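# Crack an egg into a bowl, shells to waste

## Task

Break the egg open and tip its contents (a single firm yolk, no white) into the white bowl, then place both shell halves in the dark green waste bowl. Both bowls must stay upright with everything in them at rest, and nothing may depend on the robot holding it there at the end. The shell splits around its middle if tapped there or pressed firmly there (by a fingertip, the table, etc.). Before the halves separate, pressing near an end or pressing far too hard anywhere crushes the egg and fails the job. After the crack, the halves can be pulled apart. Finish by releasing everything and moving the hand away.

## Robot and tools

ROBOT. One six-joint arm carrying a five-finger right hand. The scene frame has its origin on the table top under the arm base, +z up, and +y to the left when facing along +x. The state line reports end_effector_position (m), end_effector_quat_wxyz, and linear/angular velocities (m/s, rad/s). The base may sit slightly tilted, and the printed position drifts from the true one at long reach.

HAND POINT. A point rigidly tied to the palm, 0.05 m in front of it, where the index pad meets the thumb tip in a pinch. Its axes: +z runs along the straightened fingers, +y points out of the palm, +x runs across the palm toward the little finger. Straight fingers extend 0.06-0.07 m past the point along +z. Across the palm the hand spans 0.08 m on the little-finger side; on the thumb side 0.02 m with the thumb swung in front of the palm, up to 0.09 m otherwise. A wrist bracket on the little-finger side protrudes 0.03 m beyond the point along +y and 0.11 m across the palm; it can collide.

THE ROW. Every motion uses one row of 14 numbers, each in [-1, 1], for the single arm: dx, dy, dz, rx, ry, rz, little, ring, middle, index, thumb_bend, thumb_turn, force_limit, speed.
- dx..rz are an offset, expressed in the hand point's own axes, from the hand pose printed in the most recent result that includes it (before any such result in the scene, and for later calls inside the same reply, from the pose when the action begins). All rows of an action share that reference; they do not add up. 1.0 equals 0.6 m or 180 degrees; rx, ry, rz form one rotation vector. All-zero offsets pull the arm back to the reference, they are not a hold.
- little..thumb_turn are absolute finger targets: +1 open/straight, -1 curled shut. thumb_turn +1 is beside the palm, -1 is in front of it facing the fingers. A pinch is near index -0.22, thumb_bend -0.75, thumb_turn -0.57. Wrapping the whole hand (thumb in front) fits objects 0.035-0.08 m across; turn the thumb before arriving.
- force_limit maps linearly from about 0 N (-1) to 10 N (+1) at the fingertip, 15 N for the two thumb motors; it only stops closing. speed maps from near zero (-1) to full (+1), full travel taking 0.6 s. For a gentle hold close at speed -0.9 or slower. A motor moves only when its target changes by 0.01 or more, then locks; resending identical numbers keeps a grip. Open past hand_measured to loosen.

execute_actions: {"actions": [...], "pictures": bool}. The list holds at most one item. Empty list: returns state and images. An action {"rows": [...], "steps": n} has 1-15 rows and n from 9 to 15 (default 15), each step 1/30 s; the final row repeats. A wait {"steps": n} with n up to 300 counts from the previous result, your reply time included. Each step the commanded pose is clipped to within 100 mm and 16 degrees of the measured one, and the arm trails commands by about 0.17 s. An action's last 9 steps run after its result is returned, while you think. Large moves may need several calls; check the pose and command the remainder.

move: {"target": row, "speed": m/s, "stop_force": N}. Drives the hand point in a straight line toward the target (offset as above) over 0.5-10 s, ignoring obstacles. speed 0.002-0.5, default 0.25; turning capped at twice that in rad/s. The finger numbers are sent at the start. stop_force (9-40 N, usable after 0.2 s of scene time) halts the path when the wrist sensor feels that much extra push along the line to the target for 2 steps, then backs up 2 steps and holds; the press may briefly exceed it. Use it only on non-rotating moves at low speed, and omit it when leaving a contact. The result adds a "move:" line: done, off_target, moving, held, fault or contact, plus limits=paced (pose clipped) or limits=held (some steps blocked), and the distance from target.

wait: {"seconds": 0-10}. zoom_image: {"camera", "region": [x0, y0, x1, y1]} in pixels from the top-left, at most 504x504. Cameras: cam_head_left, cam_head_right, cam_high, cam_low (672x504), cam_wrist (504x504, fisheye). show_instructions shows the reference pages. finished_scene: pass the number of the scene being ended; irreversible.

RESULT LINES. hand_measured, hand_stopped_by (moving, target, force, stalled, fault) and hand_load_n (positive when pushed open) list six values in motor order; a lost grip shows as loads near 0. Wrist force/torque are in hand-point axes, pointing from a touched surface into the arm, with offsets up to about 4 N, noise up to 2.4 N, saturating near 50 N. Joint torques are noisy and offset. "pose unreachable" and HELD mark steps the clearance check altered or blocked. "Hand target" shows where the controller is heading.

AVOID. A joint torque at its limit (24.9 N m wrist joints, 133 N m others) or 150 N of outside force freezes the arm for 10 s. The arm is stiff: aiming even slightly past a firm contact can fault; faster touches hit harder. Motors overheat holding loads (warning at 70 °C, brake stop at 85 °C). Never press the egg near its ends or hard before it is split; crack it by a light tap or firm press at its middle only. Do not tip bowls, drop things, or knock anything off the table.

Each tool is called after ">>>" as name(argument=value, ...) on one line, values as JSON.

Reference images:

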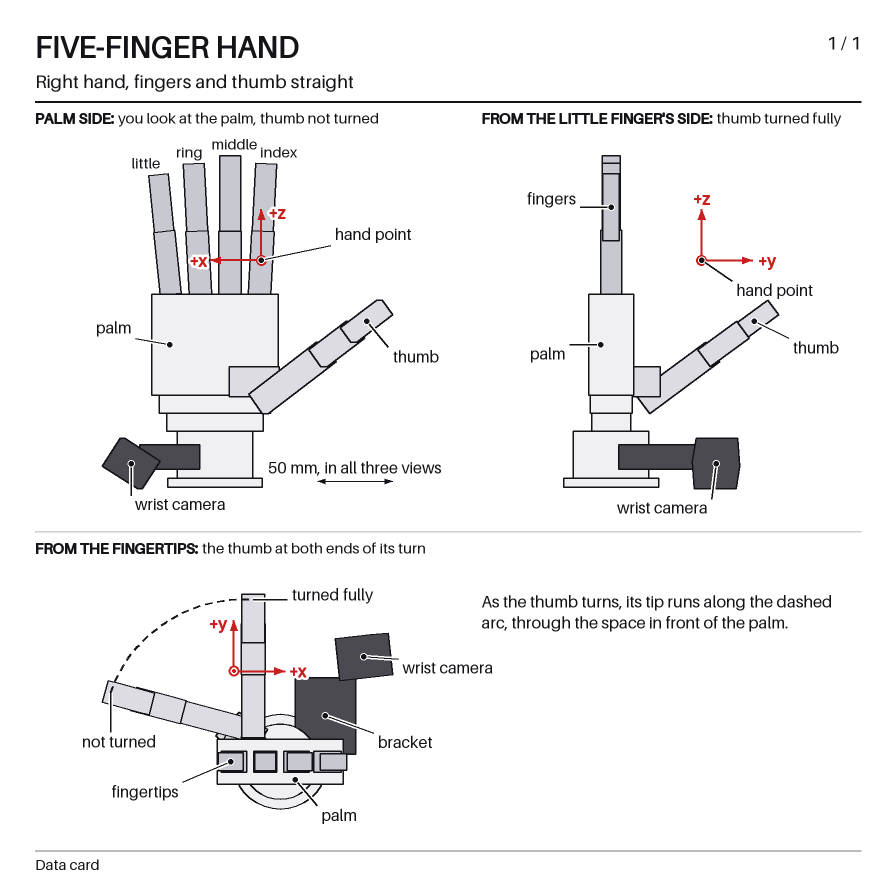

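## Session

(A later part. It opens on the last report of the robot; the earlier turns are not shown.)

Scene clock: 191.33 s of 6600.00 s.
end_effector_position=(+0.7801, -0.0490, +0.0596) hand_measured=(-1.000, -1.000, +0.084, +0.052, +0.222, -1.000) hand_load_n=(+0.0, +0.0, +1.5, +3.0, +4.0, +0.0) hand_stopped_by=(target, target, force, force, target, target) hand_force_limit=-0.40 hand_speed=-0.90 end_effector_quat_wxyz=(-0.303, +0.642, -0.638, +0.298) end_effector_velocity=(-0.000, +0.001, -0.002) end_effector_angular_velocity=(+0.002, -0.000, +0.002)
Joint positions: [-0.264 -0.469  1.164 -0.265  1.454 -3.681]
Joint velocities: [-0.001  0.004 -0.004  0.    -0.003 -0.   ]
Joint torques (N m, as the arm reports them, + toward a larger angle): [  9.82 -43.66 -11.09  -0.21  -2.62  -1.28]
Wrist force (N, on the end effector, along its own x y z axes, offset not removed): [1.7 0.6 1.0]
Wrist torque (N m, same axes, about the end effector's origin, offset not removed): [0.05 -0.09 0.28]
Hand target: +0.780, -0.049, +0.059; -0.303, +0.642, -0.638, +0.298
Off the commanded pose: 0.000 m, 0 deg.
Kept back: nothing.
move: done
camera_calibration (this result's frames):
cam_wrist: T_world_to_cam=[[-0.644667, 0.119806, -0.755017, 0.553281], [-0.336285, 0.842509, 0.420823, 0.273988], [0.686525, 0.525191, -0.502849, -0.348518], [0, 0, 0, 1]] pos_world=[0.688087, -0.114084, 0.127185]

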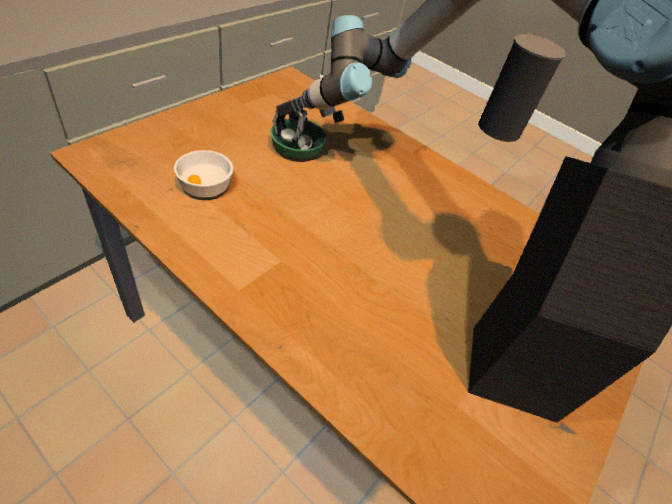

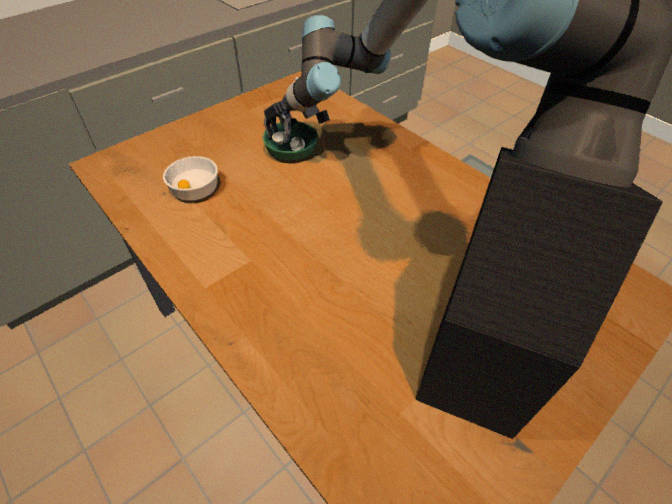

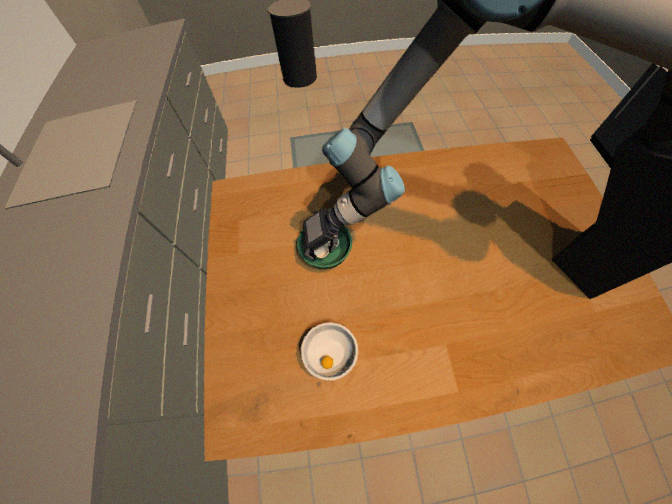

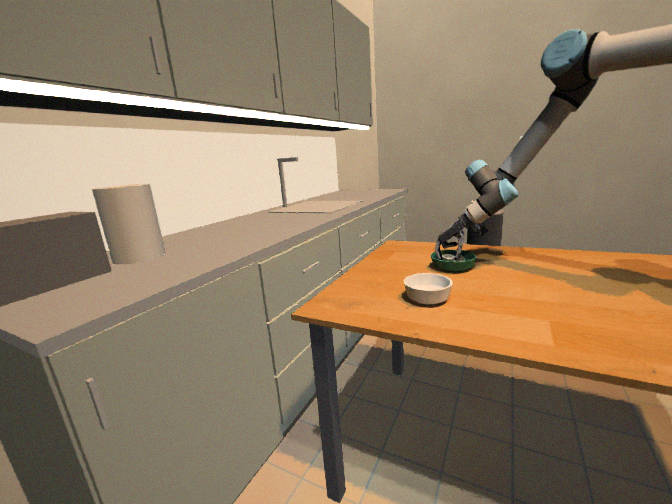

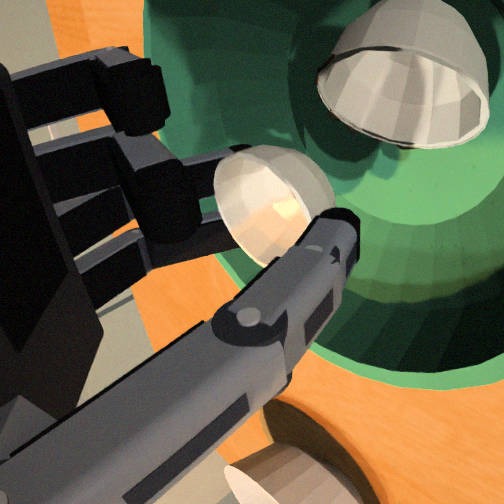

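Back 12 mm, down 10 mm, release.

>>> move(target=[0,0.026,-0.005,0,0,0,-1,-1,-0.2,-0.2,0.22,-1,-0.4,-0.9], speed=0.03)

>>> move(target=[0,0,0,0,0,0,-1,-1,0.25,0.25,0.36,-1,-0.4,-0.7])

>>> move(target=[0,-0.13,-0.2,0,0,0,-1,-1,0.25,0.25,0.36,-1,-0.4,-0.7], speed=0.1)

>>> wait(seconds=8)

>>> wait(seconds=3)

Scene clock: 192.67 s of 6600.00 s.
end_effector_position=(+0.7680, -0.0490, +0.0497) hand_measured=(-1.000, -1.000, +0.084, +0.052, +0.222, -1.000) hand_load_n=(+0.0, +0.0, +1.5, +3.0, +4.0, +0.0) hand_stopped_by=(target, target, force, force, target, target) hand_force_limit=-0.40 hand_speed=-0.90 end_effector_quat_wxyz=(-0.303, +0.642, -0.638, +0.298) end_effector_velocity=(-0.002, +0.000, -0.002) end_effector_angular_velocity=(+0.000, -0.000, +0.001)
Joint positions: [-0.277 -0.468  1.198 -0.3    1.442 -3.686]
Joint velocities: [-0.002  0.001  0.006 -0.006 -0.003 -0.001]
Joint torques (N m, as the arm reports them, + toward a larger angle): [ 10.38 -41.12   0.29  -0.25  -2.61  -1.38]
Wrist force (N, on the end effector, along its own x y z axes, offset not removed): [0.8 -1.9 -0.1]
Wrist torque (N m, same axes, about the end effector's origin, offset not removed): [-0.17 0.16 -0.18]
Hand target: +0.768, -0.049, +0.050; -0.303, +0.642, -0.638, +0.298
Off the commanded pose: 0.000 m, 0 deg.
Kept back: nothing.
move: done
camera_calibration (this result's frames):
cam_wrist: T_world_to_cam=[[-0.644703, 0.119791, -0.754989, 0.538037], [-0.336279, 0.842505, 0.420834, 0.274137], [0.686495, 0.5252, -0.502882, -0.345171], [0, 0, 0, 1]] pos_world=[0.676019, -0.11413, 0.117266]

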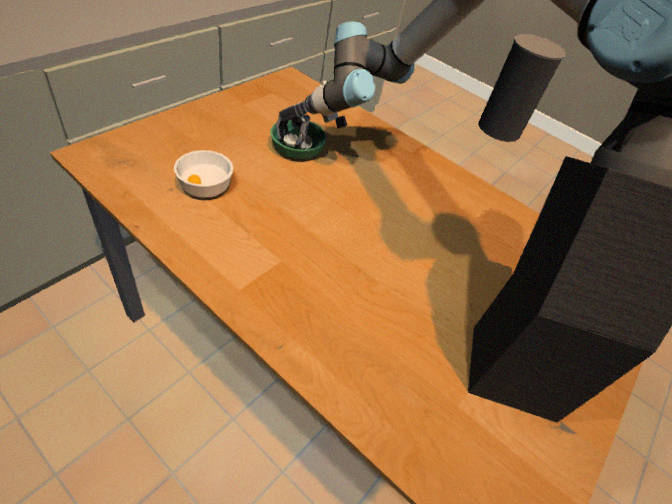

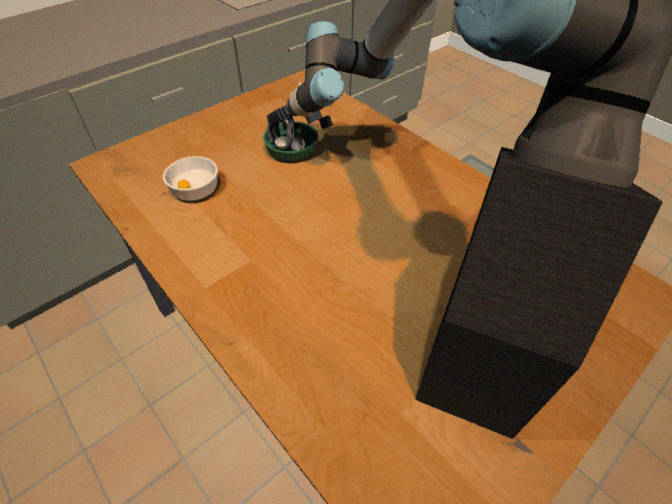

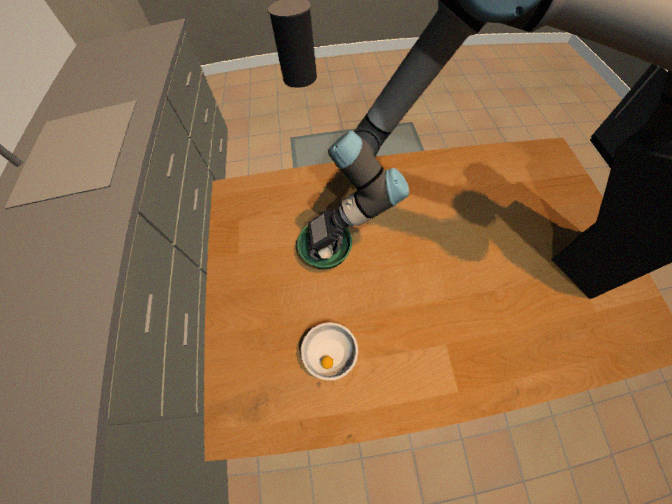

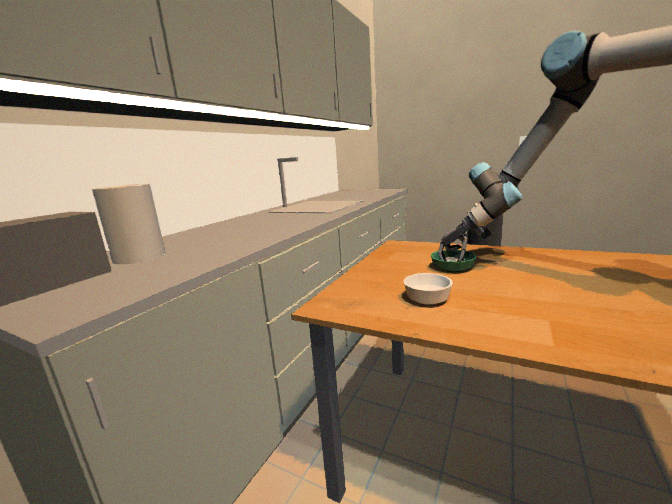

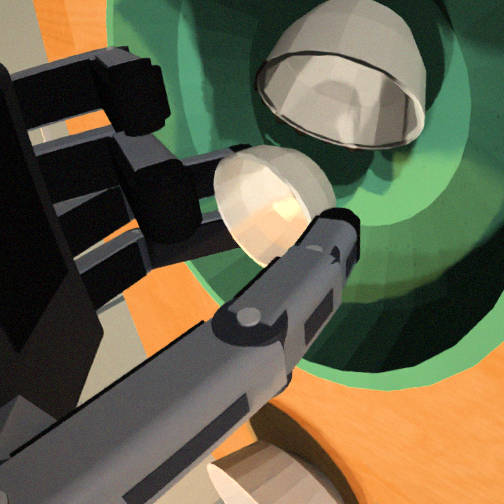

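Scene clock: 193.37 s of 6600.00 s.
end_effector_position=(+0.7680, -0.0491, +0.0497) hand_measured=(-1.000, -1.000, +0.250, +0.250, +0.360, -1.000) hand_load_n=(+0.0, +0.0, +0.0, +0.0, +0.0, +0.0) hand_stopped_by=(target, target, target, target, target, target) hand_force_limit=-0.40 hand_speed=-0.70 end_effector_quat_wxyz=(-0.303, +0.642, -0.638, +0.298) end_effector_velocity=(+0.000, +0.000, +0.000) end_effector_angular_velocity=(+0.000, -0.001, -0.000)
Joint positions: [-0.277 -0.468  1.198 -0.3    1.442 -3.686]
Joint velocities: [ 0.     0.     0.    -0.001 -0.001  0.001]
Joint torques (N m, as the arm reports them, + toward a larger angle): [ 21.85 -45.36 -13.8    2.17   1.34  -0.37]
Wrist force (N, on the end effector, along its own x y z axes, offset not removed): [3.4 -0.3 -2.3]
Wrist torque (N m, same axes, about the end effector's origin, offset not removed): [0.02 -0.39 0.05]
Hand target: +0.768, -0.049, +0.050; -0.303, +0.642, -0.638, +0.298
Off the commanded pose: 0.000 m, 0 deg.
Kept back: nothing.
move: done
camera_calibration (this result's frames):
cam_wrist: T_world_to_cam=[[-0.64471, 0.119794, -0.754983, 0.538018], [-0.336279, 0.842501, 0.420843, 0.274167], [0.686488, 0.525206, -0.502884, -0.345148], [0, 0, 0, 1]] pos_world=[0.676002, -0.114163, 0.117244]

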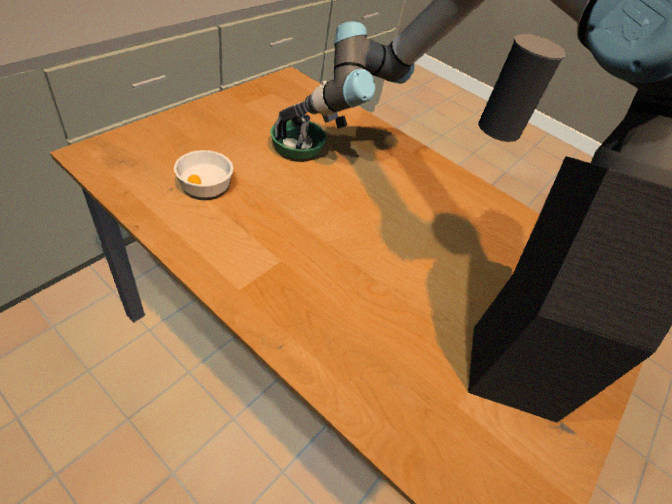

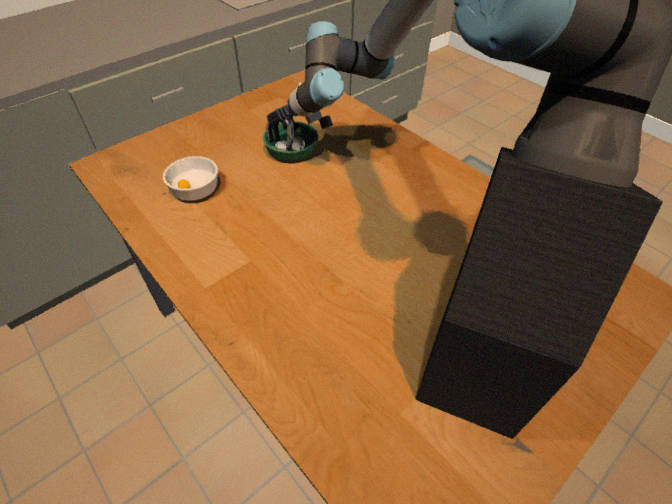

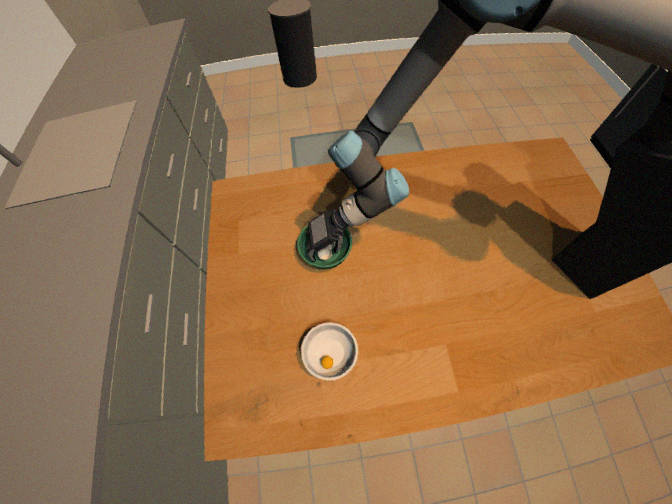

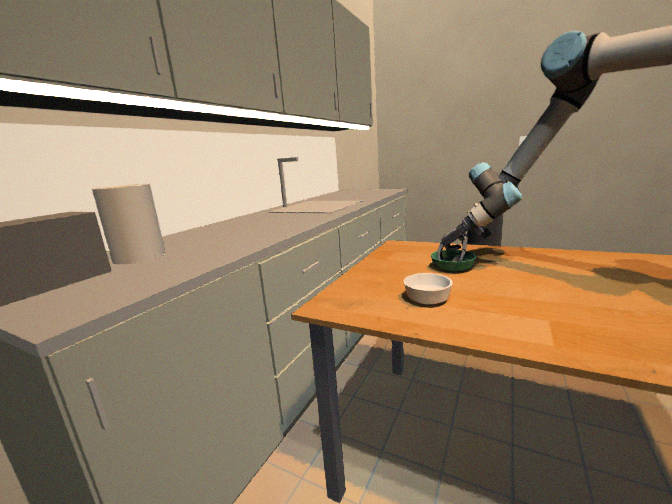

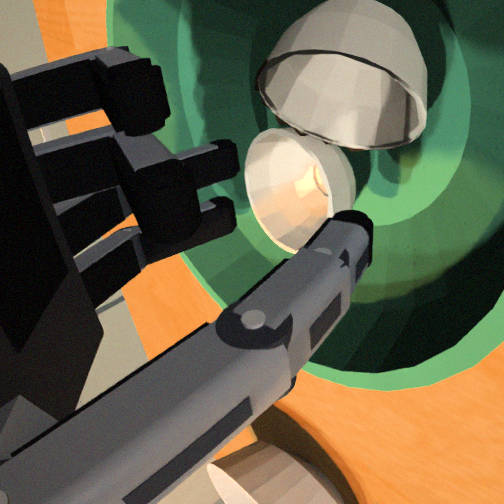

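Scene clock: 195.30 s of 6600.00 s.
end_effector_position=(+0.7257, -0.0502, +0.1861) hand_measured=(-1.000, -1.000, +0.250, +0.250, +0.360, -1.000) hand_load_n=(+0.0, +0.0, +0.0, +0.0, +0.0, +0.0) hand_stopped_by=(target, target, target, target, target, target) hand_force_limit=-0.40 hand_speed=-0.70 end_effector_quat_wxyz=(-0.303, +0.642, -0.638, +0.298) end_effector_velocity=(-0.001, -0.000, +0.003) end_effector_angular_velocity=(-0.000, -0.001, -0.000)
Joint positions: [-0.233 -0.79   1.513 -0.295  1.483 -3.667]
Joint velocities: [ 0.001 -0.006  0.005  0.001  0.001  0.   ]
Joint torques (N m, as the arm reports them, + toward a larger angle): [ 34.   -55.    -0.89   2.24   1.96   1.7 ]
Wrist force (N, on the end effector, along its own x y z axes, offset not removed): [-0.2 2.0 0.8]
Wrist torque (N m, same axes, about the end effector's origin, offset not removed): [0.13 0.02 0.01]
Hand target: +0.726, -0.050, +0.186; -0.303, +0.642, -0.638, +0.298
Off the commanded pose: 0.000 m, 0 deg.
Kept back: nothing.
move: done
camera_calibration (this result's frames):
cam_wrist: T_world_to_cam=[[-0.644695, 0.119836, -0.754989, 0.613855], [-0.336268, 0.842492, 0.420869, 0.203427], [0.686508, 0.525211, -0.502853, -0.246921], [0, 0, 0, 1]] pos_world=[0.633668, -0.115262, 0.253673]

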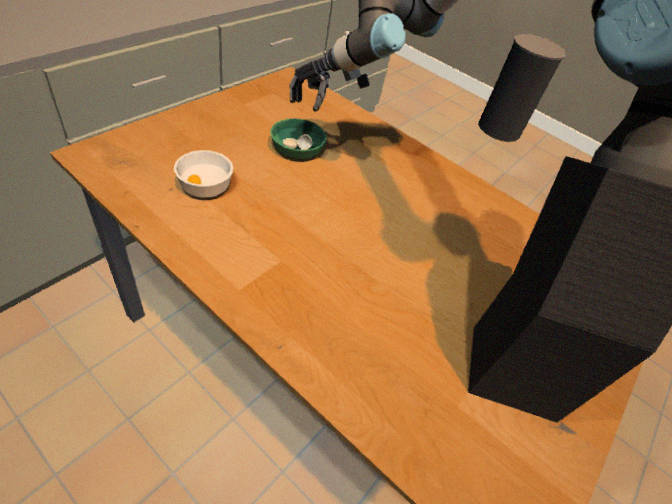

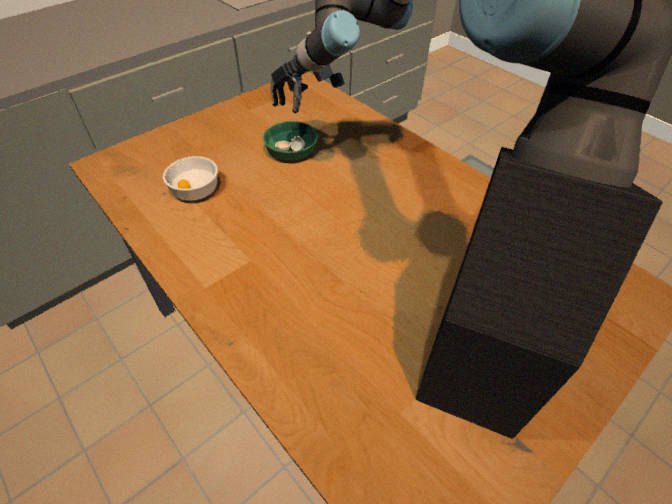

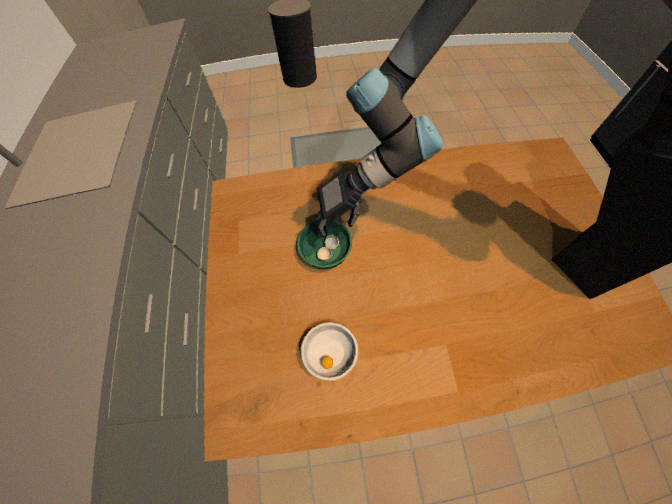

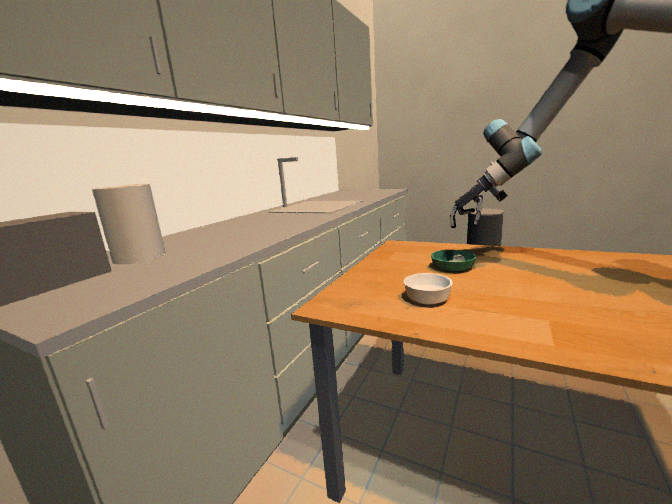

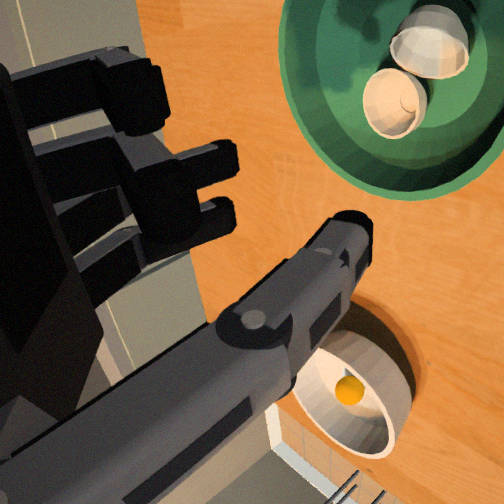

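Scene clock: 203.30 s of 6600.00 s.
end_effector_position=(+0.7256, -0.0502, +0.1863) hand_measured=(-1.000, -1.000, +0.250, +0.250, +0.360, -1.000) hand_load_n=(+0.0, +0.0, +0.0, +0.0, +0.0, +0.0) hand_stopped_by=(target, target, target, target, target, target) hand_force_limit=-0.40 hand_speed=-0.70 end_effector_quat_wxyz=(-0.303, +0.642, -0.638, +0.298) end_effector_velocity=(-0.000, -0.000, -0.001) end_effector_angular_velocity=(-0.001, -0.000, -0.001)
Joint positions: [-0.233 -0.791  1.514 -0.295  1.483 -3.667]
Joint velocities: [-0.     0.001  0.    -0.002  0.001  0.   ]
Joint torques (N m, as the arm reports them, + toward a larger angle): [ 33.41 -54.76  -1.45   2.16   1.52   1.64]
Wrist force (N, on the end effector, along its own x y z axes, offset not removed): [-2.3 -1.4 0.9]
Wrist torque (N m, same axes, about the end effector's origin, offset not removed): [-0.22 0.22 -0.18]
Hand target: +0.726, -0.050, +0.186; -0.303, +0.642, -0.638, +0.298
Off the commanded pose: 0.000 m, 0 deg.
Kept back: nothing.
Steps of this call (steps 1 to 150: nothing new was sent; then 3.00 s passed at rest). Readings (end_effector_position | what the end effector reports):
1: (+0.7257, -0.0502, +0.1862) | hand_measured=(-1.000, -1.000, +0.250, +0.250, +0.360, -1.000) hand_load_n=(+0.0, +0.0, +0.0, +0.0, +0.0, +0.0) hand_stopped_by=(target, target, target, target, target, target) hand_force_limit=-0.40 hand_speed=-0.70
2: (+0.7256, -0.0502, +0.1862) | hand_measured=(-1.000, -1.000, +0.250, +0.250, +0.360, -1.000) hand_load_n=(+0.0, +0.0, +0.0, +0.0, +0.0, +0.0) hand_stopped_by=(target, target, target, target, target, target) hand_force_limit=-0.40 hand_speed=-0.70
4: (+0.7256, -0.0502, +0.1863) | hand_measured=(-1.000, -1.000, +0.250, +0.250, +0.360, -1.000) hand_load_n=(+0.0, +0.0, +0.0, +0.0, +0.0, +0.0) hand_stopped_by=(target, target, target, target, target, target) hand_force_limit=-0.40 hand_speed=-0.70
8: (+0.7256, -0.0502, +0.1863) | hand_measured=(-1.000, -1.000, +0.250, +0.250, +0.360, -1.000) hand_load_n=(+0.0, +0.0, +0.0, +0.0, +0.0, +0.0) hand_stopped_by=(target, target, target, target, target, target) hand_force_limit=-0.40 hand_speed=-0.70
150: the state above
camera_calibration (this result's frames):
cam_wrist: T_world_to_cam=[[-0.644681, 0.119834, -0.755, 0.613987], [-0.336273, 0.842495, 0.420859, 0.203304], [0.686518, 0.525206, -0.502844, -0.246738], [0, 0, 0, 1]] pos_world=[0.633582, -0.115271, 0.253928]

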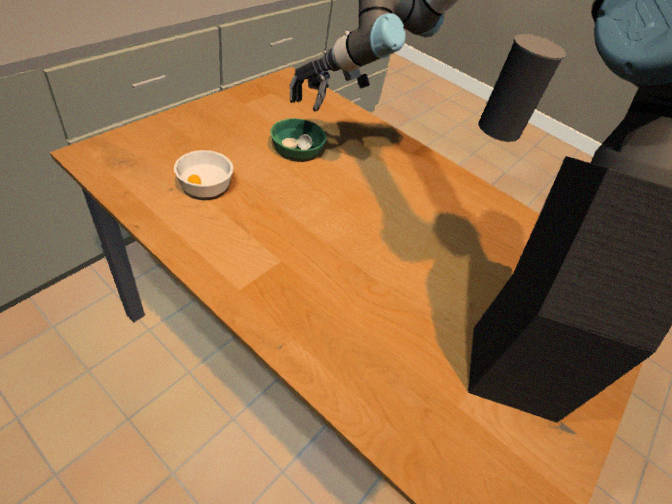

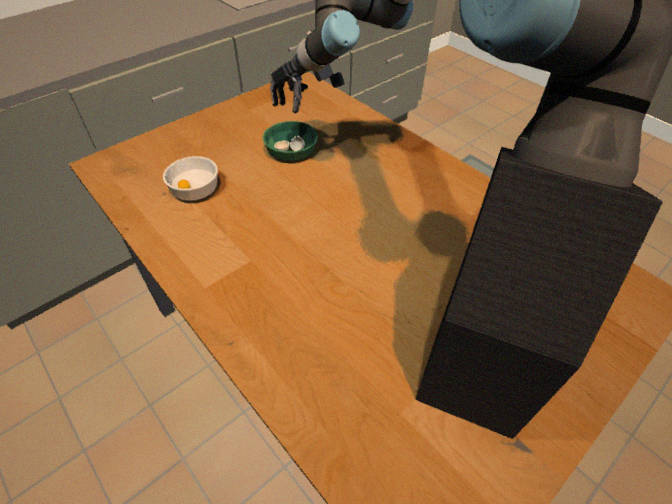

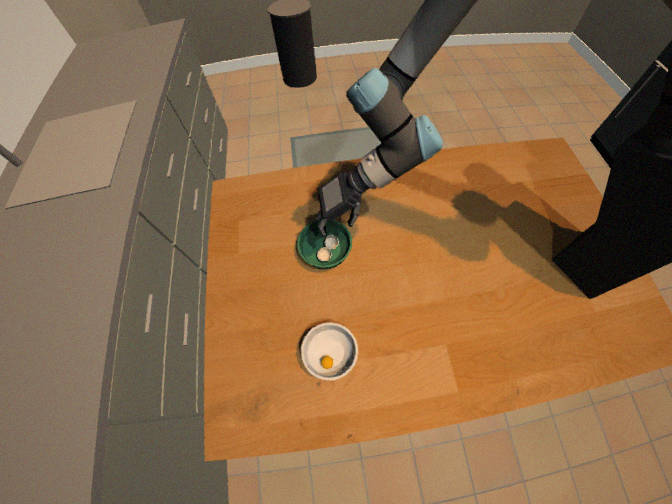

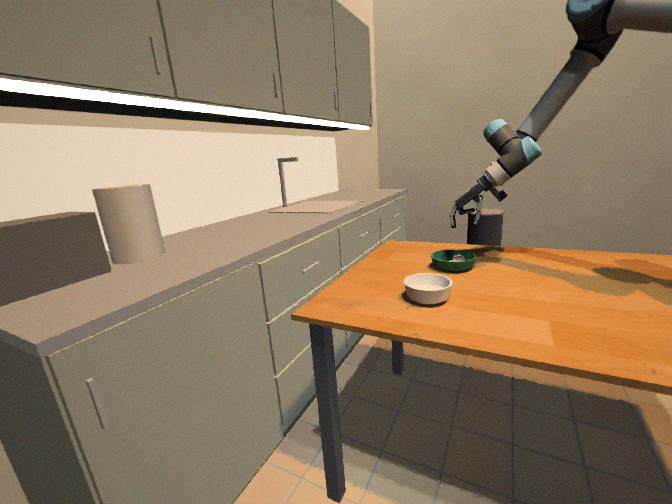

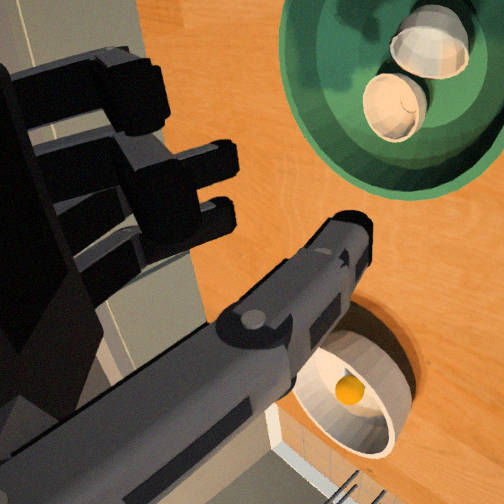

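Scene clock: 206.30 s of 6600.00 s.
end_effector_position=(+0.7256, -0.0502, +0.1863) hand_measured=(-1.000, -1.000, +0.250, +0.250, +0.360, -1.000) hand_load_n=(+0.0, +0.0, +0.0, +0.0, +0.0, +0.0) hand_stopped_by=(target, target, target, target, target, target) hand_force_limit=-0.40 hand_speed=-0.70 end_effector_quat_wxyz=(-0.303, +0.642, -0.638, +0.298) end_effector_velocity=(+0.000, +0.001, +0.000) end_effector_angular_velocity=(+0.002, -0.001, +0.002)
Joint positions: [-0.233 -0.791  1.514 -0.295  1.483 -3.667]
Joint velocities: [ 0.     0.001 -0.001  0.    -0.003  0.   ]
Joint torques (N m, as the arm reports them, + toward a larger angle): [ 32.51 -52.83  -2.3    2.07   1.76   1.78]
Wrist force (N, on the end effector, along its own x y z axes, offset not removed): [0.5 1.0 -4.0]
Wrist torque (N m, same axes, about the end effector's origin, offset not removed): [0.45 0.20 -0.12]
Hand target: +0.726, -0.050, +0.186; -0.303, +0.642, -0.638, +0.298
Off the commanded pose: 0.000 m, 0 deg.
Kept back: nothing.
Steps of this call (steps 1 to 90: nothing new was sent). Readings (end_effector_position | what the end effector reports):
1: (+0.7256, -0.0502, +0.1863) | hand_measured=(-1.000, -1.000, +0.250, +0.250, +0.360, -1.000) hand_load_n=(+0.0, +0.0, +0.0, +0.0, +0.0, +0.0) hand_stopped_by=(target, target, target, target, target, target) hand_force_limit=-0.40 hand_speed=-0.70
2: (+0.7256, -0.0502, +0.1863) | hand_measured=(-1.000, -1.000, +0.250, +0.250, +0.360, -1.000) hand_load_n=(+0.0, +0.0, +0.0, +0.0, +0.0, +0.0) hand_stopped_by=(target, target, target, target, target, target) hand_force_limit=-0.40 hand_speed=-0.70
4: (+0.7256, -0.0502, +0.1863) | hand_measured=(-1.000, -1.000, +0.250, +0.250, +0.360, -1.000) hand_load_n=(+0.0, +0.0, +0.0, +0.0, +0.0, +0.0) hand_stopped_by=(target, target, target, target, target, target) hand_force_limit=-0.40 hand_speed=-0.70
8: (+0.7256, -0.0502, +0.1863) | hand_measured=(-1.000, -1.000, +0.250, +0.250, +0.360, -1.000) hand_load_n=(+0.0, +0.0, +0.0, +0.0, +0.0, +0.0) hand_stopped_by=(target, target, target, target, target, target) hand_force_limit=-0.40 hand_speed=-0.70
90: the state above
camera_calibration (this result's frames):
cam_wrist: T_world_to_cam=[[-0.644682, 0.119835, -0.755, 0.613987], [-0.336273, 0.842495, 0.420859, 0.203303], [0.686517, 0.525206, -0.502844, -0.246738], [0, 0, 0, 1]] pos_world=[0.633582, -0.11527, 0.253927]

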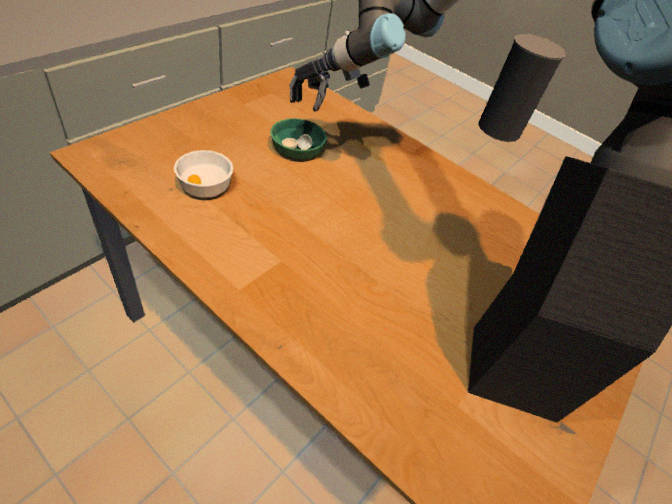

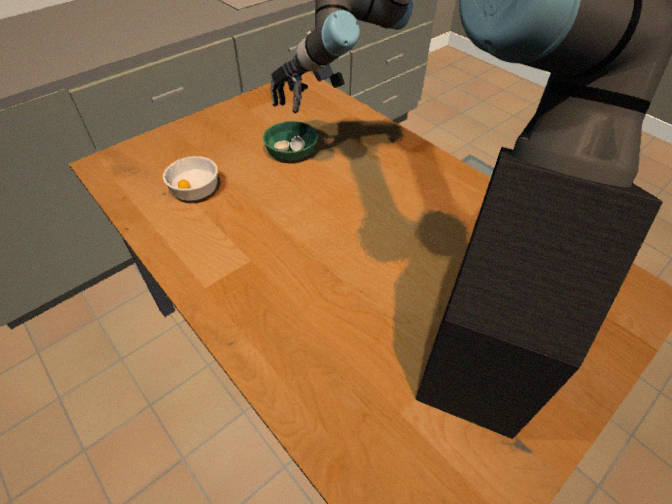

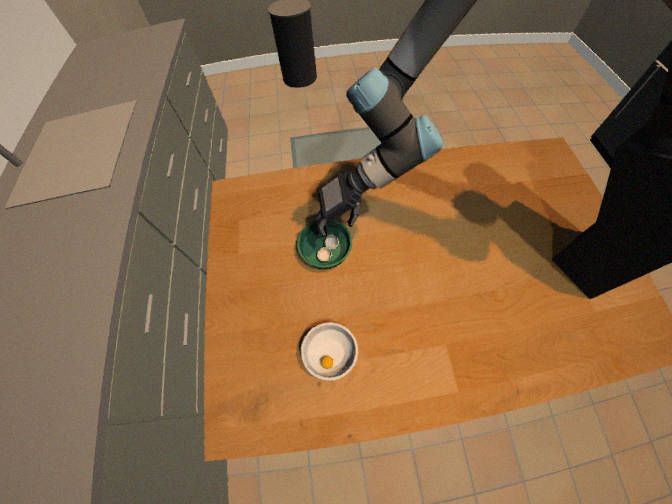

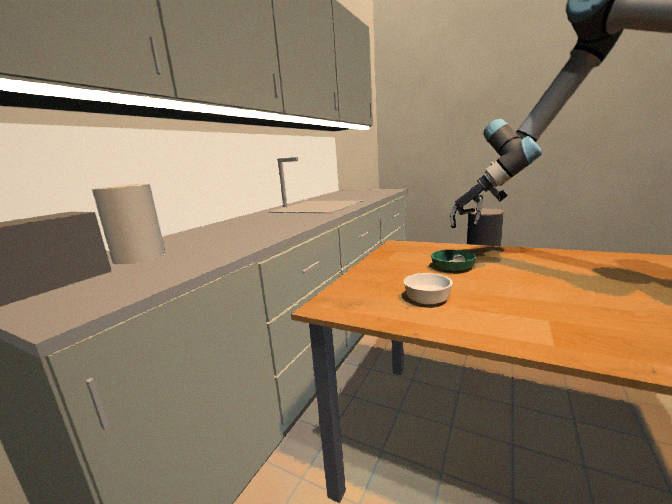

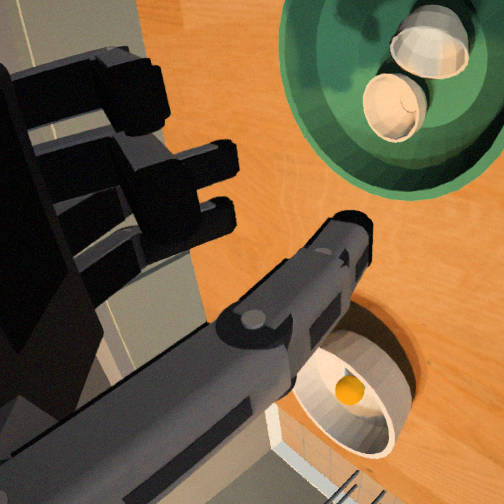

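>>> finished_scene(scene=1)

The scene is finished: the task was done.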